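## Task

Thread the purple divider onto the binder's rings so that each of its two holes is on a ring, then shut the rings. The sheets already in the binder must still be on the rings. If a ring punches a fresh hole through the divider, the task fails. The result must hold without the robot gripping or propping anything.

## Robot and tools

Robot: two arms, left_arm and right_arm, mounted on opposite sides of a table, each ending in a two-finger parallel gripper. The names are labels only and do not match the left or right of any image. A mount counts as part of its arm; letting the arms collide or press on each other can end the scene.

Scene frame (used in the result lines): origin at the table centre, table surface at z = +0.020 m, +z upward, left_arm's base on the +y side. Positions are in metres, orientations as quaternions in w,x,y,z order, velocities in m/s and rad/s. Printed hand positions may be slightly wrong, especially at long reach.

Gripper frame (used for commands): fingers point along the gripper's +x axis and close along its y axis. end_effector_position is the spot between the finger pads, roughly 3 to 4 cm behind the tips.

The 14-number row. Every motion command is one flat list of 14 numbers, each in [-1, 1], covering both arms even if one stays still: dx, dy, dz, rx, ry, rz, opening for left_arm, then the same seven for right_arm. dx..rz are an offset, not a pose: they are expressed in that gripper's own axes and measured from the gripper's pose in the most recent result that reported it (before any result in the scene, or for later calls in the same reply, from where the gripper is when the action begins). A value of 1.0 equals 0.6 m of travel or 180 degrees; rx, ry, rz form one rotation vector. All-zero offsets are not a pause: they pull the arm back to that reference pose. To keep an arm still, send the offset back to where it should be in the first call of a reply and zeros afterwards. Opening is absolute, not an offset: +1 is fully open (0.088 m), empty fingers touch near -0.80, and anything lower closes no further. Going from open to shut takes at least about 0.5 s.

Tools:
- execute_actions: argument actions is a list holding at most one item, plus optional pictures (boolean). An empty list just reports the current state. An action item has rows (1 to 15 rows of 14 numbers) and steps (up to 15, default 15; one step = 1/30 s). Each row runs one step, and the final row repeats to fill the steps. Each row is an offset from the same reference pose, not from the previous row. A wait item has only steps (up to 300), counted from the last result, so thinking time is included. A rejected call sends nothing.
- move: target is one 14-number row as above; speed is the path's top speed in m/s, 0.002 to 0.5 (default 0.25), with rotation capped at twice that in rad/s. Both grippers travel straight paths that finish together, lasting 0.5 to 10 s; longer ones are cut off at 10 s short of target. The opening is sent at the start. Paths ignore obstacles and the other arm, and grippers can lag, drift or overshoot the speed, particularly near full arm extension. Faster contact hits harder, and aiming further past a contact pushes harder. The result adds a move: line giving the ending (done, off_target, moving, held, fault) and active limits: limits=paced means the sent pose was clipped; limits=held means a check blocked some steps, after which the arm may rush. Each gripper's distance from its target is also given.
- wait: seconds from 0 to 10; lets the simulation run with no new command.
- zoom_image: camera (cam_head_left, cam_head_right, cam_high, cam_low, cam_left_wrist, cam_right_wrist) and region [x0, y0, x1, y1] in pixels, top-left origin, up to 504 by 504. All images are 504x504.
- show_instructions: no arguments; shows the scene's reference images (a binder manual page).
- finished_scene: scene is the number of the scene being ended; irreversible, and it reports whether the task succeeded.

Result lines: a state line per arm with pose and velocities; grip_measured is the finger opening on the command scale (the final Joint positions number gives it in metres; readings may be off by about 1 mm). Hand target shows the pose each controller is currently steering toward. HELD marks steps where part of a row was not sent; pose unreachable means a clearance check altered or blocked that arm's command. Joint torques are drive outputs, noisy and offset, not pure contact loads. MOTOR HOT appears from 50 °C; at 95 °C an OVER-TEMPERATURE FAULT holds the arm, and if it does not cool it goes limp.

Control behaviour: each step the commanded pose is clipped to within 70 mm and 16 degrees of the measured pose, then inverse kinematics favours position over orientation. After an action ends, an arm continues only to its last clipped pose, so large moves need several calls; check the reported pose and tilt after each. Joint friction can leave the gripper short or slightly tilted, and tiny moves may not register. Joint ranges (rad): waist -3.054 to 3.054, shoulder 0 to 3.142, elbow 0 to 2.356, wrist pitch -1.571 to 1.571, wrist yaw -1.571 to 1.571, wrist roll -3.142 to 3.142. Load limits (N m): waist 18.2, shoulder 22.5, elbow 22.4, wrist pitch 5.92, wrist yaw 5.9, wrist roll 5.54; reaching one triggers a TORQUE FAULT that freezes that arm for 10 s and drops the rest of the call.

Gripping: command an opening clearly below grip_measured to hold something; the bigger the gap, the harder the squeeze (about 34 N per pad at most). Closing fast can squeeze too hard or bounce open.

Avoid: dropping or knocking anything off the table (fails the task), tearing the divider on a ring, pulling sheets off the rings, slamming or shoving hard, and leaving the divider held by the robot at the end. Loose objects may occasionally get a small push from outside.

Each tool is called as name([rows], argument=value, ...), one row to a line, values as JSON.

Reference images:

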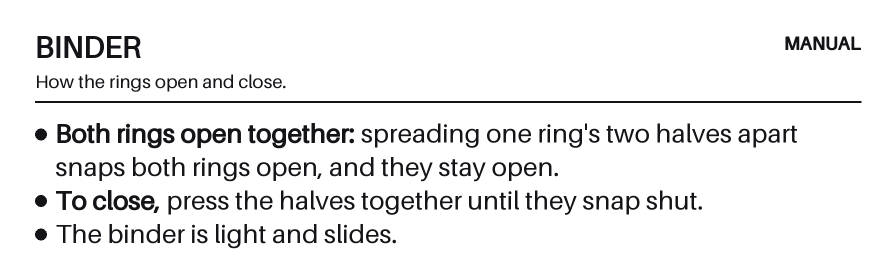

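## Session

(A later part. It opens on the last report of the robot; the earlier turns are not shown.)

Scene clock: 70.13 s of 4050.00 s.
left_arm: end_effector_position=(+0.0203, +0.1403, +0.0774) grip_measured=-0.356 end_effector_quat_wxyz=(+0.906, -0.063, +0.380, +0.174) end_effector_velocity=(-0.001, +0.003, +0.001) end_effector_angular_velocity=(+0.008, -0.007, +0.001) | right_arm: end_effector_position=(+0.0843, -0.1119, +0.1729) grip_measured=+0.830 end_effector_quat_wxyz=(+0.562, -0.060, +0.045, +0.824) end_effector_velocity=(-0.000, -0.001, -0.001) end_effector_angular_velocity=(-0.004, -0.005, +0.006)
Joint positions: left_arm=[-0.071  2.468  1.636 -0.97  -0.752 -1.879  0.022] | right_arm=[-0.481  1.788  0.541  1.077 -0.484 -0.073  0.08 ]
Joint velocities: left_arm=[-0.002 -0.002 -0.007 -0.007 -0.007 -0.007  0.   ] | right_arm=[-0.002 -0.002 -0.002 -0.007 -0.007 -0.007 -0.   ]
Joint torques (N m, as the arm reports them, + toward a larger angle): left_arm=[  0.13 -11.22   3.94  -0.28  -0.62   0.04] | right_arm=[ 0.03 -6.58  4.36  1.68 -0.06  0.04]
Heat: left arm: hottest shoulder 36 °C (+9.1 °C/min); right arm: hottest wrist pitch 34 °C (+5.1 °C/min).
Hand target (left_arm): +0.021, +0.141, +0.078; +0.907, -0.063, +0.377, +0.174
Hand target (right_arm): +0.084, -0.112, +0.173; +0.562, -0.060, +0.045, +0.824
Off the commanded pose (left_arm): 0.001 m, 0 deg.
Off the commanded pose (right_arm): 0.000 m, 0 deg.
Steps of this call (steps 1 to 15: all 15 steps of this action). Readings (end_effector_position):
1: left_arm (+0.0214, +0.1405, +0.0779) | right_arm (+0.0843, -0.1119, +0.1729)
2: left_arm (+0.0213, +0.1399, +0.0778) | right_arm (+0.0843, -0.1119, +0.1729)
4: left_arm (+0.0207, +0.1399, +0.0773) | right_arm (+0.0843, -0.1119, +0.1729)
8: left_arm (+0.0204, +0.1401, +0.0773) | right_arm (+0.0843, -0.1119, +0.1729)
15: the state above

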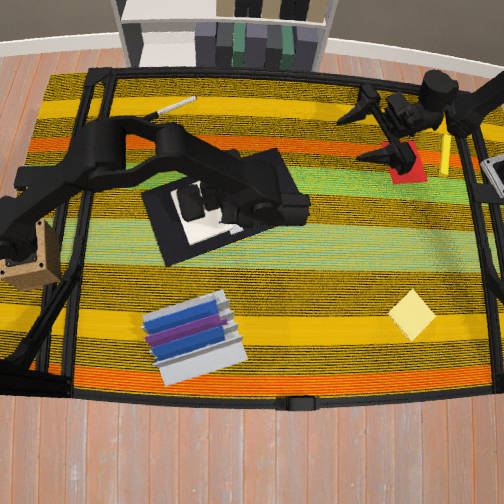

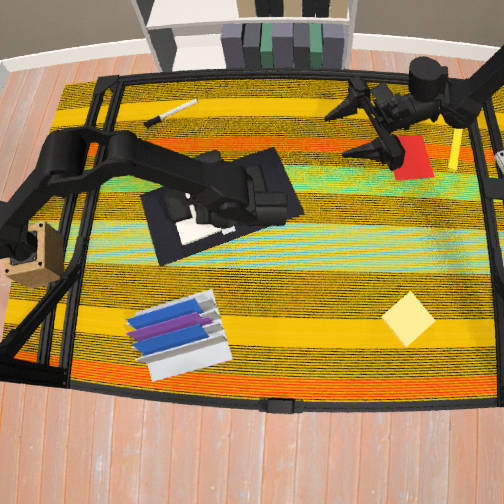

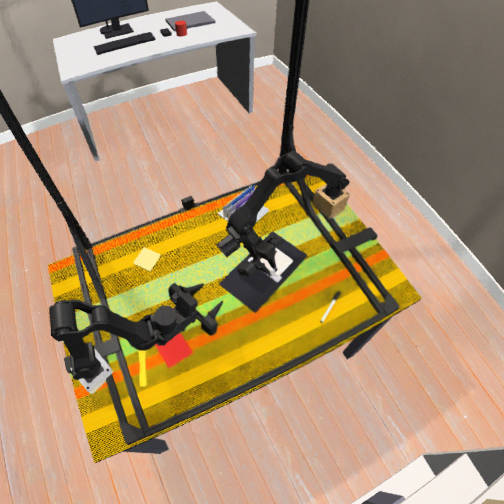

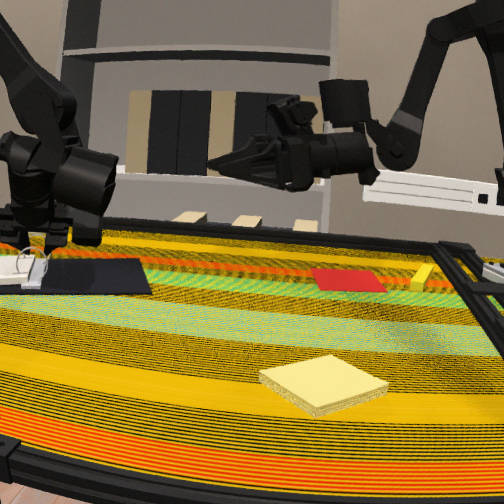

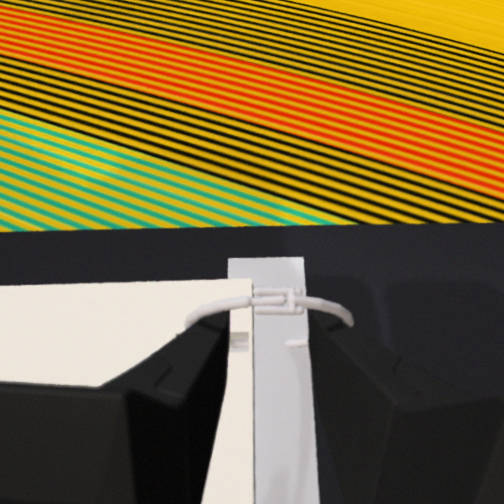

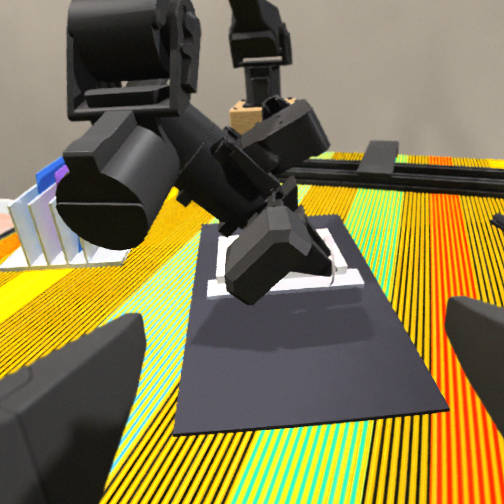

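move(target=[0,0,0,0,0,0,-0.78,0.335,-0.197,-0.127,0,0.228,0,0.83], speed=0.2)

Scene clock: 80.57 s of 4050.00 s.
left_arm: end_effector_position=(+0.0202, +0.1406, +0.0772) grip_measured=-0.780 end_effector_quat_wxyz=(+0.906, -0.063, +0.380, +0.174) end_effector_velocity=(-0.000, +0.001, +0.002) end_effector_angular_velocity=(+0.004, -0.008, +0.001) | right_arm: end_effector_position=(+0.1274, +0.1053, +0.0768) grip_measured=+0.830 end_effector_quat_wxyz=(+0.512, -0.341, +0.237, +0.752) end_effector_velocity=(+0.000, -0.002, -0.006) end_effector_angular_velocity=(-0.015, +0.003, +0.008)
Joint positions: left_arm=[-0.071  2.469  1.636 -0.971 -0.752 -1.879  0.001] | right_arm=[-0.471  2.658  2.255 -0.514 -0.31  -0.367  0.08 ]
Joint velocities: left_arm=[-0.002 -0.002 -0.002 -0.007 -0.007 -0.007 -0.   ] | right_arm=[-0.002  0.007 -0.002 -0.007 -0.007 -0.007 -0.   ]
Joint torques (N m, as the arm reports them, + toward a larger angle): left_arm=[  0.04 -11.22   3.97  -0.26  -0.4    0.04] | right_arm=[  0.25 -11.44   7.91   1.11  -0.12  -0.02]
Heat: left arm: hottest shoulder 37 °C (+9.1 °C/min); right arm: hottest wrist pitch 35 °C (+5.0 °C/min).
Hand target (left_arm): +0.020, +0.140, +0.077; +0.906, -0.063, +0.380, +0.174
Hand target (right_arm): +0.126, +0.106, +0.070; +0.510, -0.344, +0.240, +0.751
Off the commanded pose (left_arm): 0.000 m, 0 deg.
Off the commanded pose (right_arm): 0.010 m, 1 deg.
After step 90, 4.97 s passed at rest.
move: off_target (right_arm)

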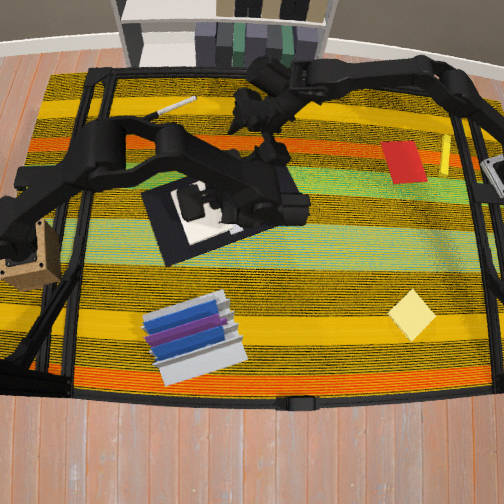

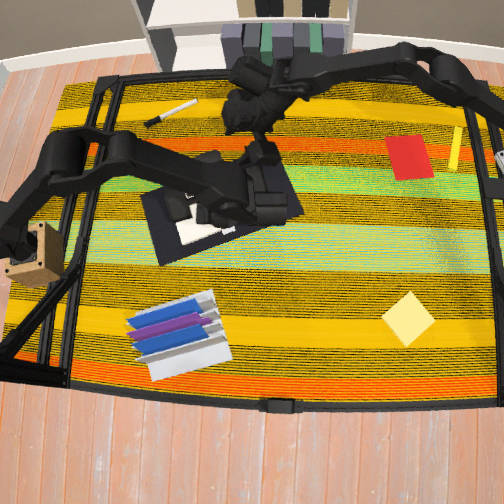

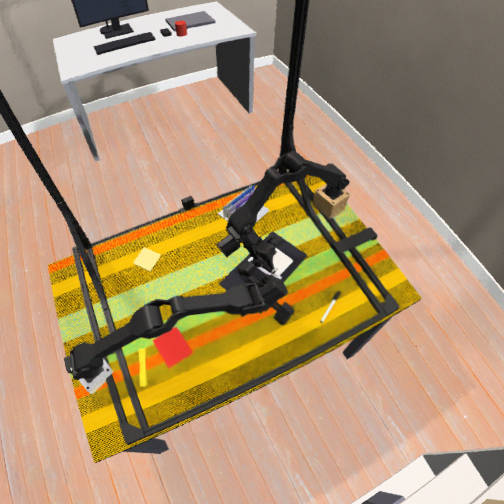

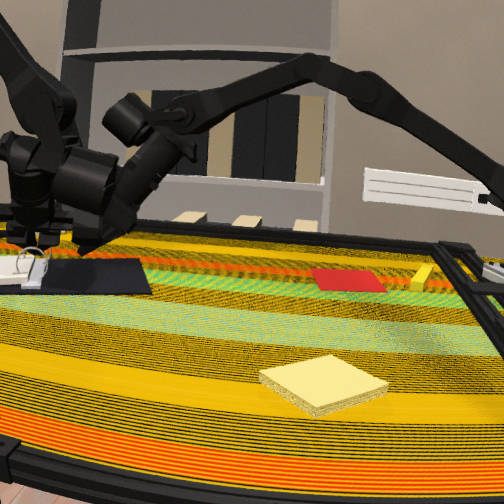

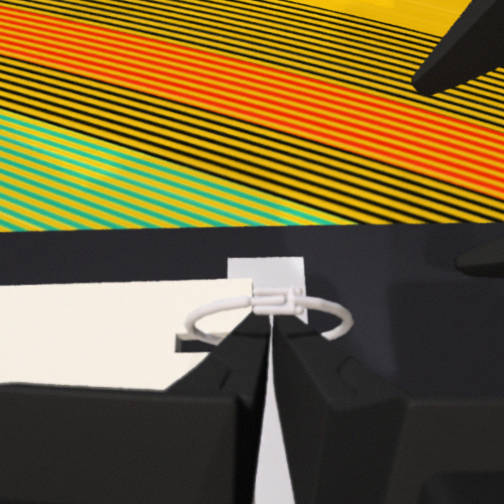

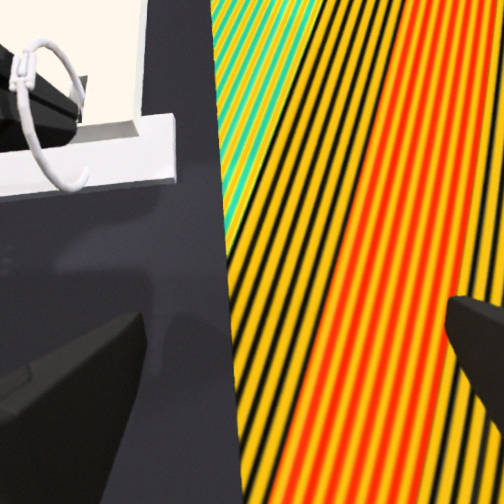

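move(target=[0.004,0,0.014,0,0,0,-0.78,0.05,-0.008,-0.043,0,0,0,0.83], speed=0.04)

Scene clock: 87.00 s of 4050.00 s.
left_arm: end_effector_position=(+0.0256, +0.1434, +0.0760) grip_measured=-0.780 end_effector_quat_wxyz=(+0.906, -0.059, +0.381, +0.176) end_effector_velocity=(-0.000, -0.000, +0.002) end_effector_angular_velocity=(+0.008, -0.005, -0.009) | right_arm: end_effector_position=(+0.1299, +0.1133, +0.0646) grip_measured=+0.831 end_effector_quat_wxyz=(+0.518, -0.328, +0.220, +0.759) end_effector_velocity=(+0.003, +0.000, -0.002) end_effector_angular_velocity=(+0.004, -0.011, -0.002)
Joint positions: left_arm=[-0.056  2.467  1.629 -0.961 -0.752 -1.86   0.001] | right_arm=[-0.476  2.685  2.233 -0.42  -0.325 -0.371  0.08 ]
Joint velocities: left_arm=[-0.002 -0.002  0.002 -0.007 -0.007  0.007 -0.   ] | right_arm=[-0.002  0.002 -0.002  0.007  0.007 -0.007  0.   ]
Joint torques (N m, as the arm reports them, + toward a larger angle): left_arm=[  0.31 -13.4    3.2   -0.12  -0.59   0.17] | right_arm=[-0.12 -9.62  4.69  1.52  0.14 -0.02]
Heat: left arm: hottest shoulder 38 °C (+9.1 °C/min); right arm: hottest shoulder 35 °C (+4.1 °C/min).
Hand target (left_arm): +0.027, +0.143, +0.082; +0.906, -0.063, +0.380, +0.174
Hand target (right_arm): +0.131, +0.107, +0.038; +0.512, -0.341, +0.237, +0.752
Off the commanded pose (left_arm): 0.006 m, 1 deg.
Off the commanded pose (right_arm): 0.028 m, 3 deg.
After step 90, 2.23 s passed at rest.
move: off_target (right_arm)

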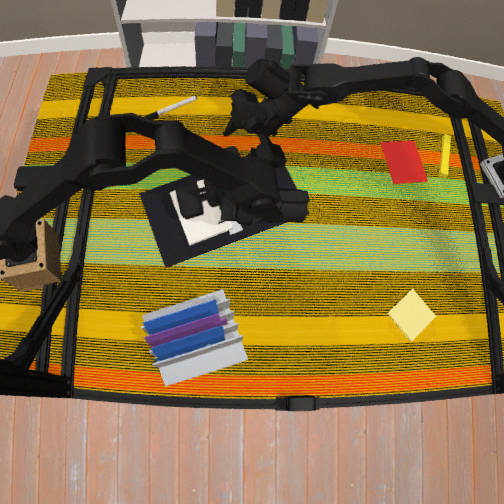

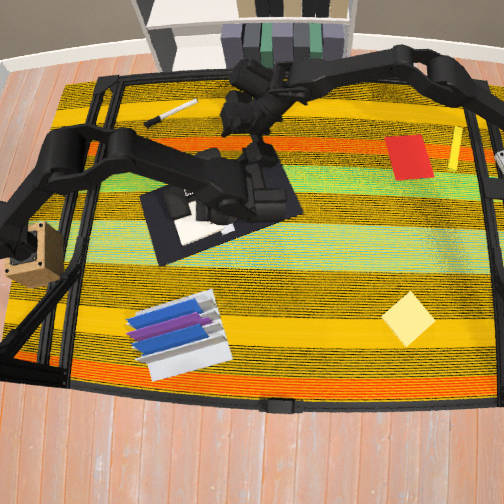

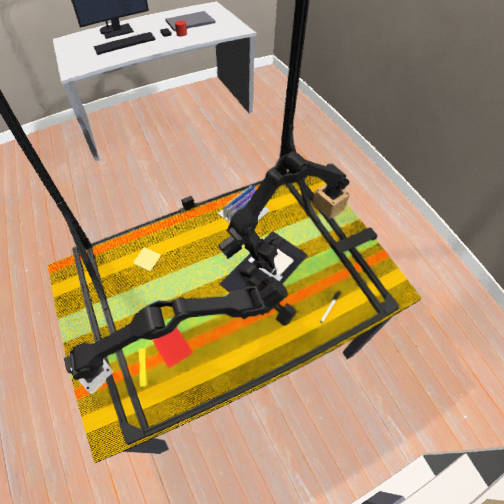

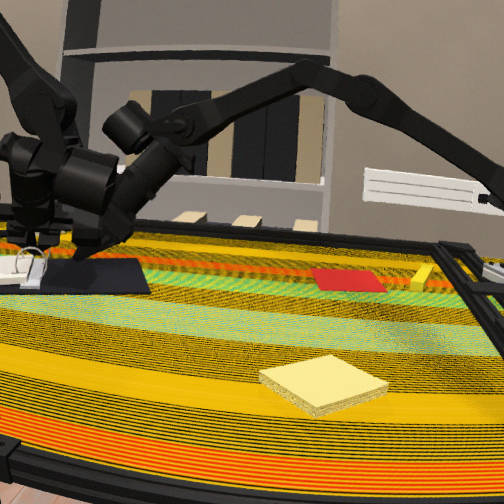

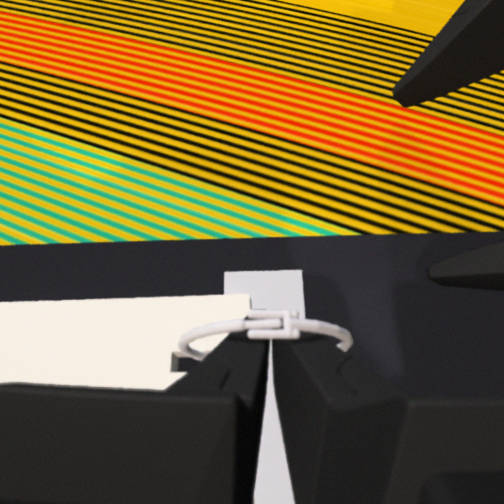

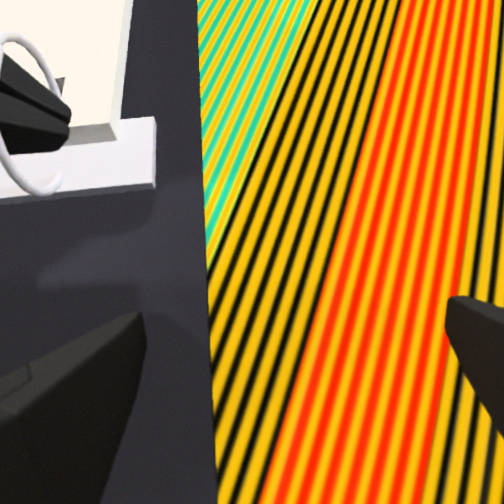

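Open while keeping pressure.

execute_actions([
  {"rows":[[0,0,0.012,0,0,0,-0.7,0.03,0,-0.045,0,0.015,0,0.83],[0,0,0.012,0,0,0,-0.65,0.03,0,-0.045,0,0.015,0,0.83],[0,0,0.012,0,0,0,-0.6,0.03,0,-0.045,0,0.015,0,0.83],[0,0,0.012,0,0,0,-0.55,0.03,0,-0.045,0,0.015,0,0.83],[0,0,0.012,0,0,0,-0.5,0.03,0,-0.045,0,0.015,0,0.83],[0,0,0.012,0,0,0,-0.45,0.03,0,-0.045,0,0.015,0,0.83],[0,0,0.012,0,0,0,-0.4,0.03,0,-0.045,0,0.015,0,0.83],[0,0,0.012,0,0,0,-0.35,0.03,0,-0.045,0,0.015,0,0.83],[0,0,0.012,0,0,0,-0.3,0.03,0,-0.045,0,0.015,0,0.83],[0,0,0.012,0,0,0,-0.25,0.03,0,-0.045,0,0.015,0,0.83]]},
])

Scene clock: 94.73 s of 4050.00 s.
left_arm: end_effector_position=(+0.0256, +0.1450, +0.0741) grip_measured=-0.275 end_effector_quat_wxyz=(+0.904, -0.054, +0.387, +0.177) end_effector_velocity=(-0.003, +0.003, -0.000) end_effector_angular_velocity=(+0.013, -0.006, -0.004) | right_arm: end_effector_position=(+0.1340, +0.1157, +0.0646) grip_measured=+0.830 end_effector_quat_wxyz=(+0.523, -0.330, +0.208, +0.758) end_effector_velocity=(+0.000, -0.002, -0.000) end_effector_angular_velocity=(-0.005, +0.002, +0.008)
Joint positions: left_arm=[-0.053  2.467  1.623 -0.957 -0.742 -1.847  0.026] | right_arm=[-0.48   2.686  2.227 -0.396 -0.315 -0.384  0.08 ]
Joint velocities: left_arm=[-0.007 -0.002 -0.012 -0.007 -0.007 -0.007  0.007] | right_arm=[-0.002 -0.002 -0.002 -0.007 -0.007 -0.007 -0.   ]
Joint torques (N m, as the arm reports them, + toward a larger angle): left_arm=[  0.92 -13.2    3.71  -0.37  -0.88   0.13] | right_arm=[ 0.43 -9.39  4.09  0.88  0.04 -0.06]
Heat: left arm: hottest shoulder 40 °C (+11.0 °C/min); right arm: hottest shoulder 37 °C (+5.0 °C/min).
Hand target (left_arm): +0.030, +0.145, +0.081; +0.906, -0.059, +0.381, +0.176
Hand target (right_arm): +0.133, +0.106, +0.034; +0.512, -0.346, +0.232, +0.751
Off the commanded pose (left_arm): 0.008 m, 1 deg.
Off the commanded pose (right_arm): 0.033 m, 4 deg.
Steps of this call (steps 1 to 90: nothing new was sent; then 4.23 s passed at rest; steps 91 to 105: all 15 steps of this action). Readings (end_effector_position):
91: left_arm (+0.0257, +0.1434, +0.0759) | right_arm (+0.1299, +0.1135, +0.0637)
92: left_arm (+0.0257, +0.1440, +0.0756) | right_arm (+0.1302, +0.1137, +0.0636)
94: left_arm (+0.0259, +0.1445, +0.0753) | right_arm (+0.1307, +0.1145, +0.0639)
98: left_arm (+0.0254, +0.1451, +0.0745) | right_arm (+0.1326, +0.1155, +0.0645)
105: the state above

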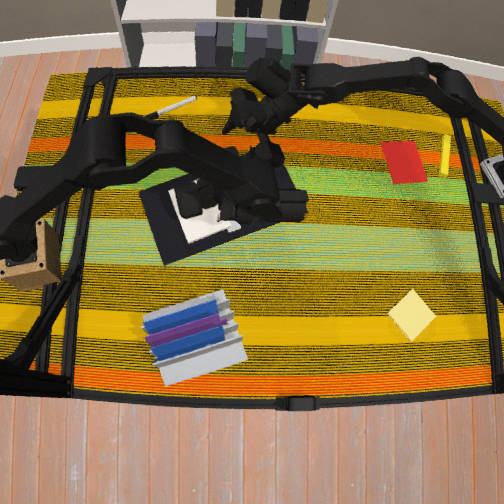

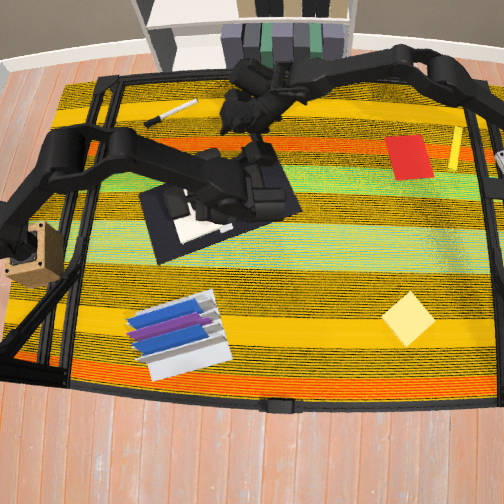

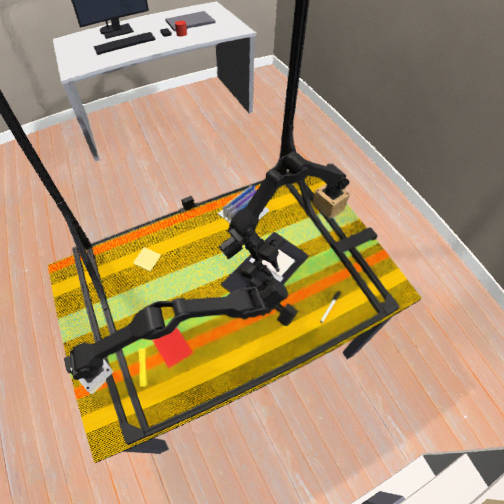

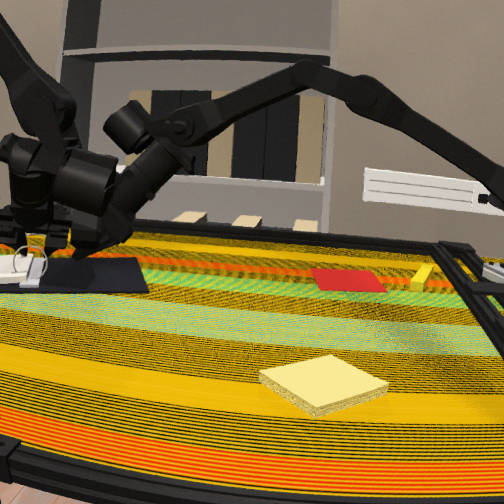

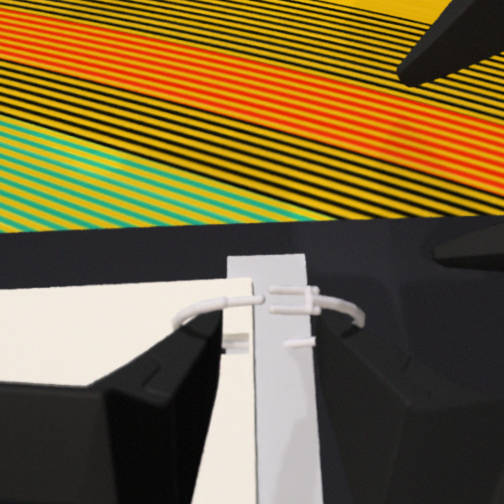

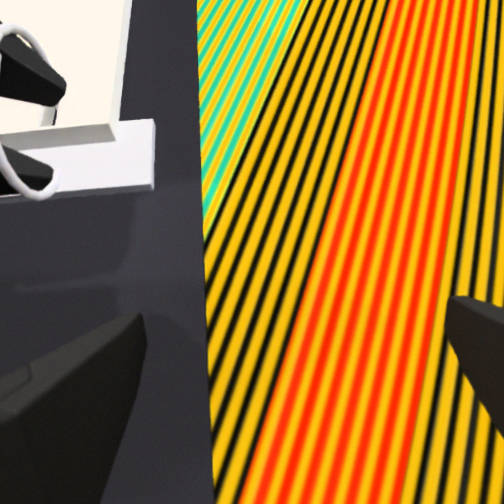

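execute_actions([
  {"rows":[[0,0,0.016,0,0,0,-0.22,0.025,0.008,-0.045,0,0.02,0,0.83],[0,0,0.016,0,0,0,-0.19,0.025,0.008,-0.045,0,0.02,0,0.83],[0,0,0.016,0,0,0,-0.16,0.025,0.008,-0.045,0,0.02,0,0.83],[0,0,0.016,0,0,0,-0.12,0.025,0.008,-0.045,0,0.02,0,0.83]]},
])

Scene clock: 97.80 s of 4050.00 s.
left_arm: end_effector_position=(+0.0280, +0.1467, +0.0742) grip_measured=-0.154 end_effector_quat_wxyz=(+0.903, -0.048, +0.390, +0.177) end_effector_velocity=(+0.001, +0.002, +0.002) end_effector_angular_velocity=(+0.004, -0.008, +0.006) | right_arm: end_effector_position=(+0.1343, +0.1156, +0.0631) grip_measured=+0.830 end_effector_quat_wxyz=(+0.524, -0.335, +0.205, +0.756) end_effector_velocity=(+0.001, +0.001, +0.005) end_effector_angular_velocity=(+0.014, -0.001, +0.008)
Joint positions: left_arm=[-0.045  2.464  1.62  -0.956 -0.738 -1.831  0.031] | right_arm=[-0.478  2.686  2.223 -0.393 -0.304 -0.391  0.08 ]
Joint velocities: left_arm=[ 0.002 -0.002 -0.002 -0.007 -0.007 -0.007 -0.   ] | right_arm=[-0.002 -0.007 -0.002  0.007 -0.007 -0.007 -0.   ]
Joint torques (N m, as the arm reports them, + toward a larger angle): left_arm=[  0.96 -13.51   3.26  -0.21  -0.67   0.2 ] | right_arm=[  0.33 -10.73   3.14   0.96   0.4   -0.17]
Heat: left arm: hottest shoulder 40 °C (+10.0 °C/min); right arm: hottest shoulder 37 °C (+5.0 °C/min).
Hand target (left_arm): +0.032, +0.147, +0.081; +0.904, -0.053, +0.387, +0.177
Hand target (right_arm): +0.133, +0.106, +0.035; +0.516, -0.353, +0.225, +0.747
Off the commanded pose (left_arm): 0.008 m, 1 deg.
Off the commanded pose (right_arm): 0.030 m, 3 deg.
Steps of this call (steps 1 to 77: nothing new was sent; steps 78 to 92: all 15 steps of this action). Readings (end_effector_position):
78: left_arm (+0.0257, +0.1454, +0.0739) | right_arm (+0.1339, +0.1155, +0.0638)
79: left_arm (+0.0259, +0.1458, +0.0736) | right_arm (+0.1341, +0.1155, +0.0635)
81: left_arm (+0.0265, +0.1465, +0.0736) | right_arm (+0.1341, +0.1155, +0.0632)
85: left_arm (+0.0280, +0.1467, +0.0742) | right_arm (+0.1342, +0.1156, +0.0631)
92: the state above

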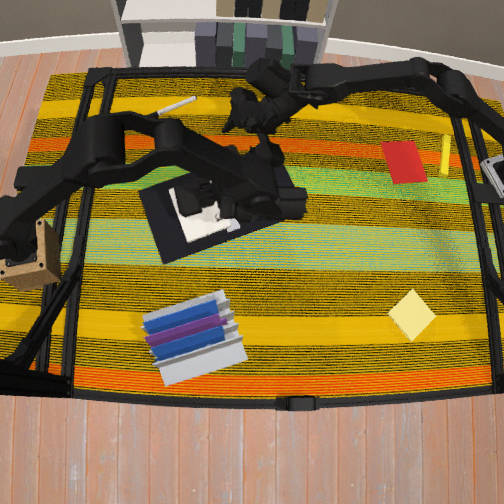

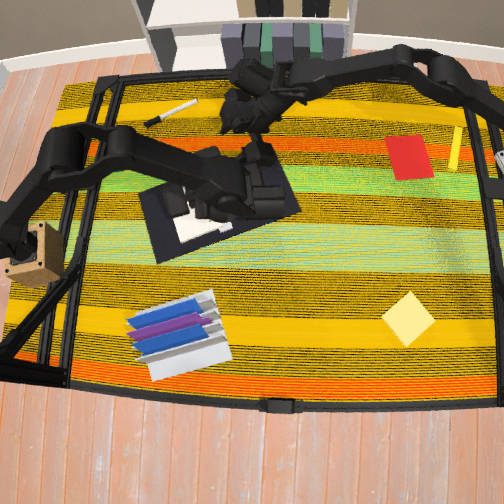

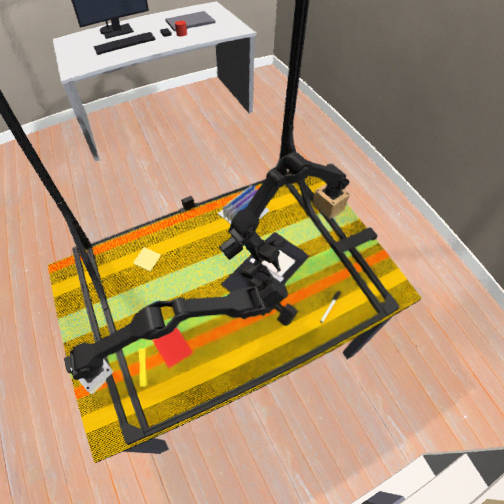

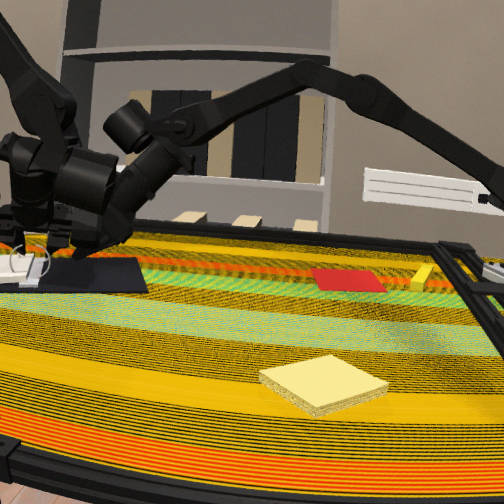

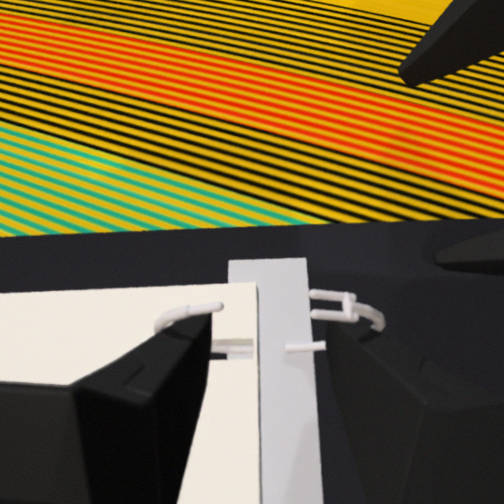

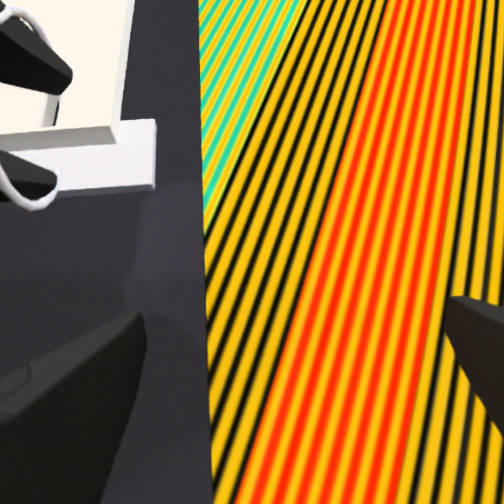

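move(target=[-0.05,0,-0.005,0,0,0,-0.75,-0.05,0,0.03,0,0,0,0.83], speed=0.04)

move(target=[-0.2,0.1,0.1,0,0,0,-0.4,-0.2,0,-0.12,0,-0.25,0,0.83])

Scene clock: 101.87 s of 4050.00 s.
left_arm: end_effector_position=(+0.0075, +0.1419, +0.0884) grip_measured=-0.750 end_effector_quat_wxyz=(+0.903, -0.039, +0.388, +0.180) end_effector_velocity=(-0.001, +0.004, +0.002) end_effector_angular_velocity=(+0.009, -0.011, +0.011) | right_arm: end_effector_position=(+0.1346, +0.1093, +0.0927) grip_measured=+0.830 end_effector_quat_wxyz=(+0.524, -0.335, +0.206, +0.756) end_effector_velocity=(-0.002, -0.004, -0.003) end_effector_angular_velocity=(-0.013, +0.014, +0.017)
Joint positions: left_arm=[-0.096  2.463  1.676 -1.076 -0.728 -1.894  0.002] | right_arm=[-0.48   2.617  2.209 -0.451 -0.305 -0.393  0.08 ]
Joint velocities: left_arm=[-0.002 -0.002 -0.002 -0.022 -0.007 -0.022 -0.   ] | right_arm=[-0.002 -0.002 -0.012 -0.007 -0.022 -0.007 -0.   ]
Joint torques (N m, as the arm reports them, + toward a larger angle): left_arm=[ -0.23 -12.55   5.17  -0.52  -0.26  -0.08] | right_arm=[ -0.21 -15.31   5.36   1.23  -0.23  -0.02]
Heat: left arm: hottest shoulder 41 °C (+11.0 °C/min); right arm: hottest shoulder 39 °C (+6.0 °C/min).
Hand target (left_arm): +0.007, +0.138, +0.094; +0.902, -0.048, +0.390, +0.177
Hand target (right_arm): +0.136, +0.108, +0.097; +0.524, -0.335, +0.205, +0.756
Off the commanded pose (left_arm): 0.007 m, 1 deg.
Off the commanded pose (right_arm): 0.005 m, 0 deg.
move: done

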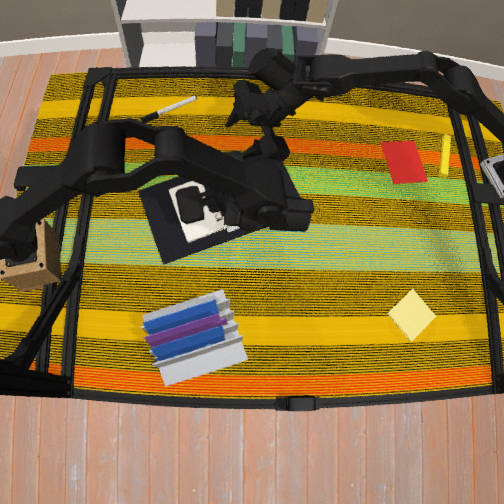

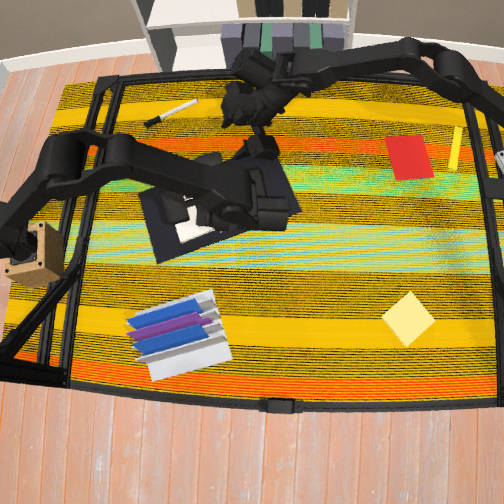

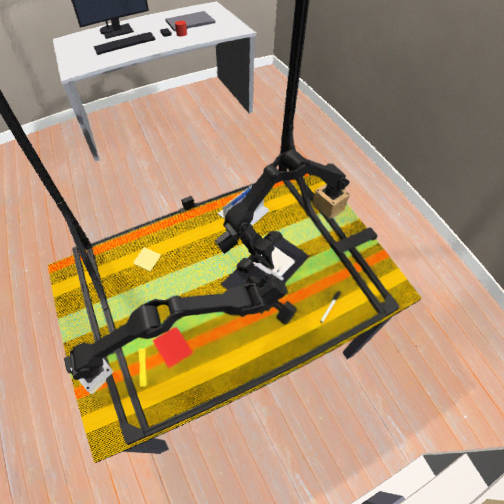

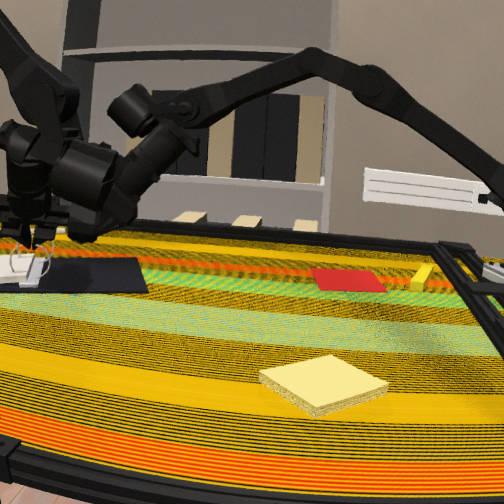

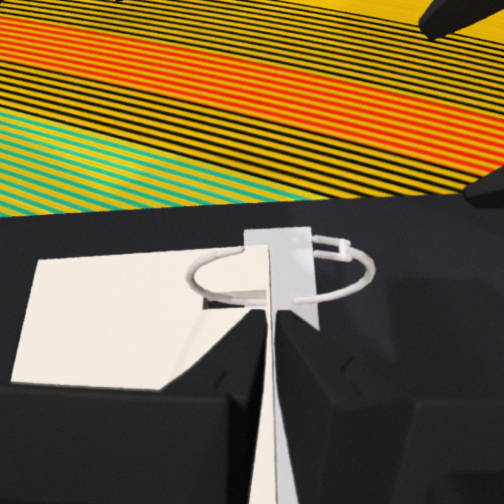

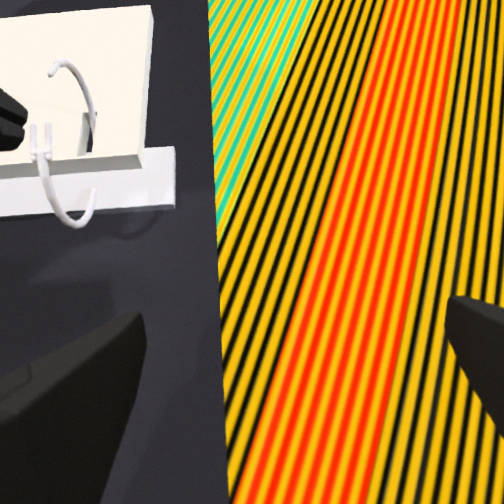

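Scene clock: 103.87 s of 4050.00 s.
left_arm: end_effector_position=(-0.0469, +0.1762, +0.2150) grip_measured=-0.400 end_effector_quat_wxyz=(+0.904, -0.028, +0.386, +0.183) end_effector_velocity=(+0.000, +0.004, +0.003) end_effector_angular_velocity=(+0.017, -0.009, -0.000) | right_arm: end_effector_position=(+0.1825, -0.0145, +0.1352) grip_measured=+0.830 end_effector_quat_wxyz=(+0.563, -0.019, -0.020, +0.826) end_effector_velocity=(-0.002, -0.001, +0.004) end_effector_angular_velocity=(+0.023, -0.014, +0.010)
Joint positions: left_arm=[-0.226  2.169  1.685 -1.503 -0.685 -2.053  0.019] | right_arm=[-0.703  2.32   1.037  1.27  -0.711 -0.063  0.08 ]
Joint velocities: left_arm=[-0.002 -0.002 -0.002 -0.022 -0.007 -0.007  0.   ] | right_arm=[ 0.002 -0.002 -0.002  0.022 -0.007 -0.007  0.   ]
Joint torques (N m, as the arm reports them, + toward a larger angle): left_arm=[ -0.25 -11.58   5.65  -0.67  -0.22  -0.05] | right_arm=[-0.06 -8.43  3.19  1.66 -0.1   0.12]
Heat: left arm: hottest shoulder 41 °C (+11.0 °C/min); right arm: hottest shoulder 40 °C (+7.0 °C/min).
Hand target (left_arm): -0.048, +0.174, +0.221; +0.903, -0.039, +0.389, +0.180
Hand target (right_arm): +0.182, -0.017, +0.128; +0.563, -0.020, -0.011, +0.826
Off the commanded pose (left_arm): 0.006 m, 1 deg.
Off the commanded pose (right_arm): 0.006 m, 1 deg.
move: done

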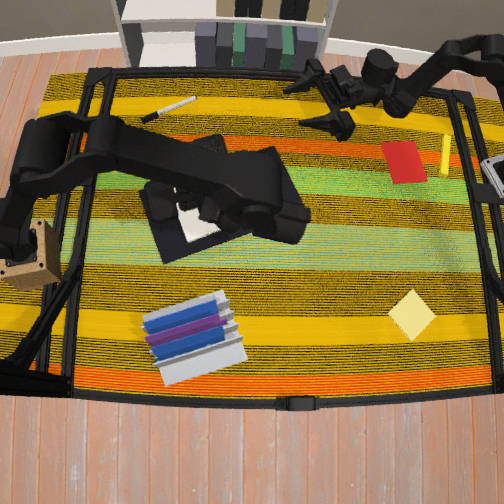

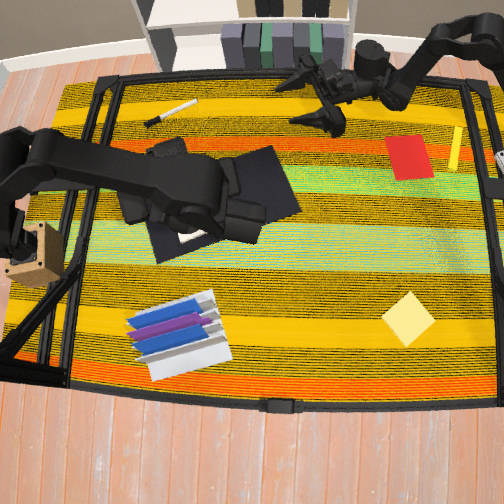

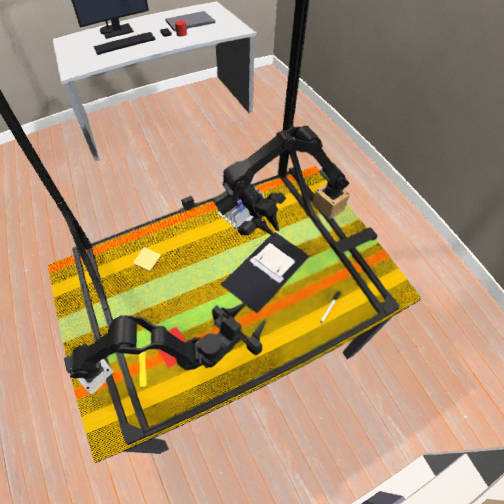

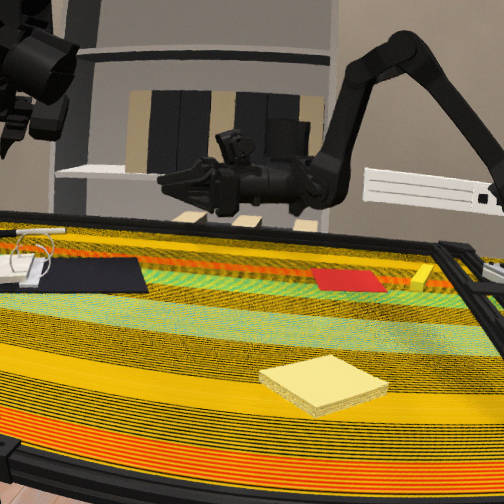

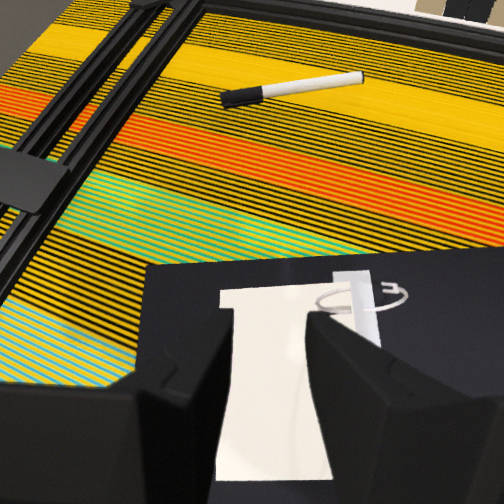

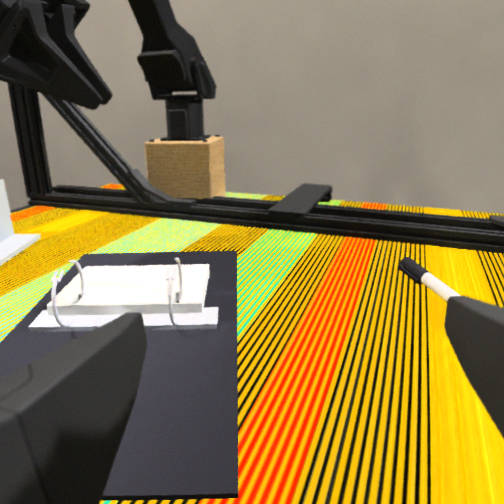

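move(target=[-0.235,0.142,-0.244,0.456,0.173,-0.213,-0.4,0.05,0.17,-0.07,0.017,-0.03,0,0.83], speed=0.35)

Scene clock: 113.90 s of 4050.00 s.
left_arm: end_effector_position=(-0.2653, +0.1872, +0.2207) grip_measured=-0.400 end_effector_quat_wxyz=(+0.586, +0.397, +0.587, -0.393) end_effector_velocity=(+0.003, +0.001, +0.000) end_effector_angular_velocity=(-0.001, -0.023, -0.010) | right_arm: end_effector_position=(+0.0802, -0.0199, +0.0945) grip_measured=+0.830 end_effector_quat_wxyz=(+0.560, +0.015, -0.016, +0.828) end_effector_velocity=(+0.002, -0.000, +0.005) end_effector_angular_velocity=(+0.019, +0.005, -0.009)
Joint positions: left_arm=[-0.584  1.893  1.503 -1.186  0.001 -0.751  0.019] | right_arm=[-0.446  2.473  0.959  1.561 -0.463  0.012  0.08 ]
Joint velocities: left_arm=[-0.002 -0.002 -0.002 -0.007 -0.022  0.007 -0.   ] | right_arm=[-0.002 -0.002 -0.002  0.022  0.007  0.007 -0.   ]
Joint torques (N m, as the arm reports them, + toward a larger angle): left_arm=[-0.24 -8.02  6.66  0.12  0.15  0.17] | right_arm=[ 0.17 -8.08  2.15  1.75  0.08 -0.01]
Heat: left arm: hottest shoulder 41 °C (+9.1 °C/min); right arm: hottest shoulder 39 °C (+5.0 °C/min).
Hand target (left_arm): -0.268, +0.184, +0.222; +0.584, +0.396, +0.587, -0.398
Hand target (right_arm): +0.080, -0.022, +0.087; +0.560, +0.011, -0.010, +0.828
Off the commanded pose (left_arm): 0.004 m, 1 deg.
Off the commanded pose (right_arm): 0.008 m, 2 deg.
joint sent to its limit (right arm) — the command would take joint 4 (wrist pitch) past its upper limit, so that joint was sent only as far as its limit.
After step 90, 4.20 s passed at rest.
move: done

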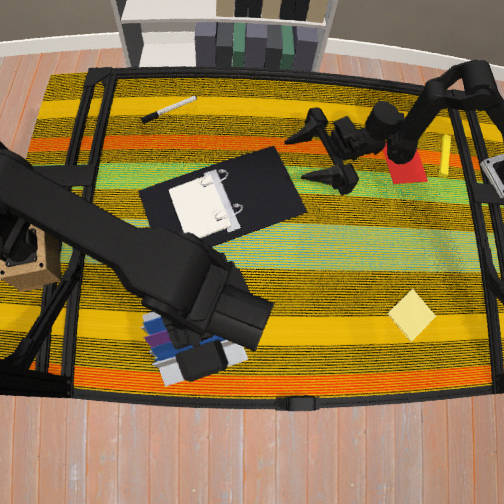

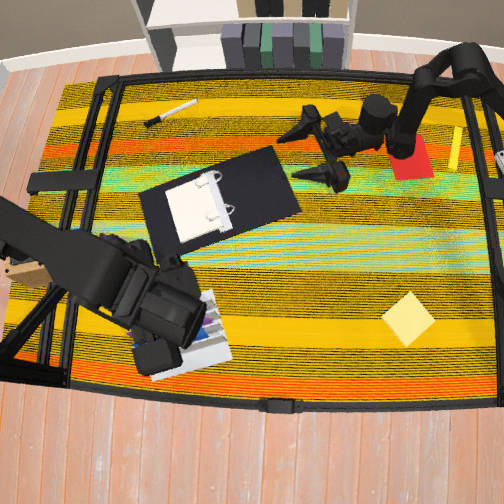

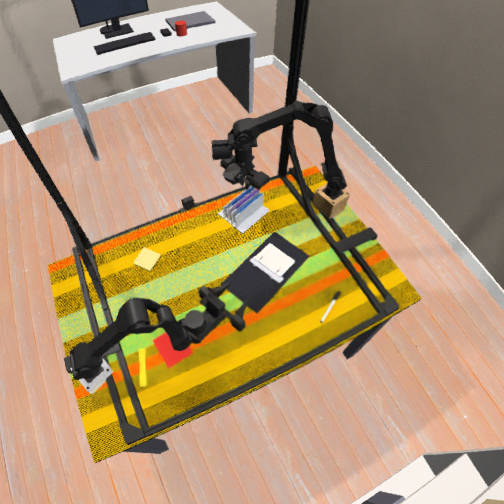

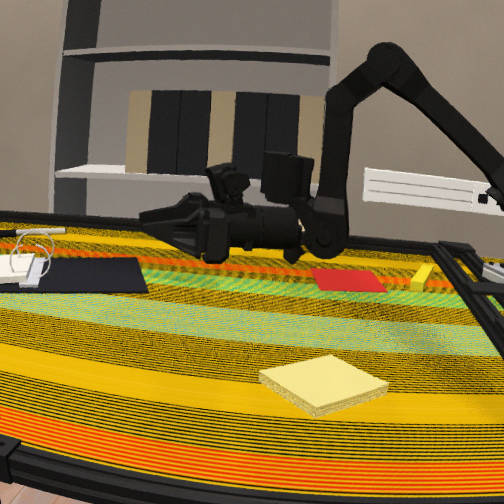

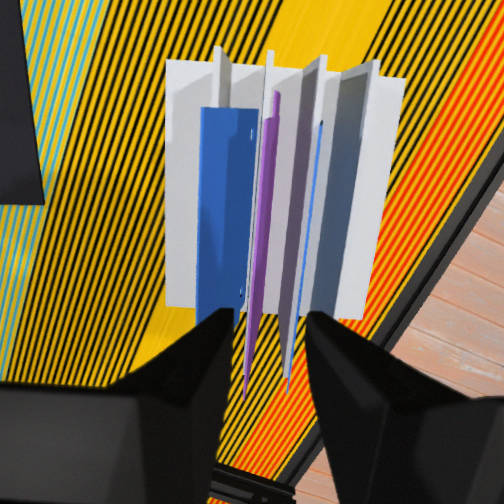

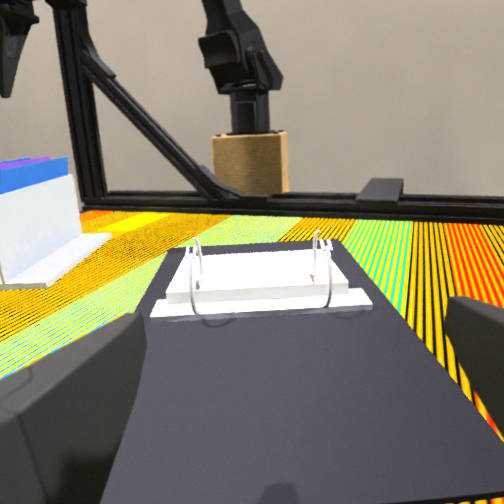

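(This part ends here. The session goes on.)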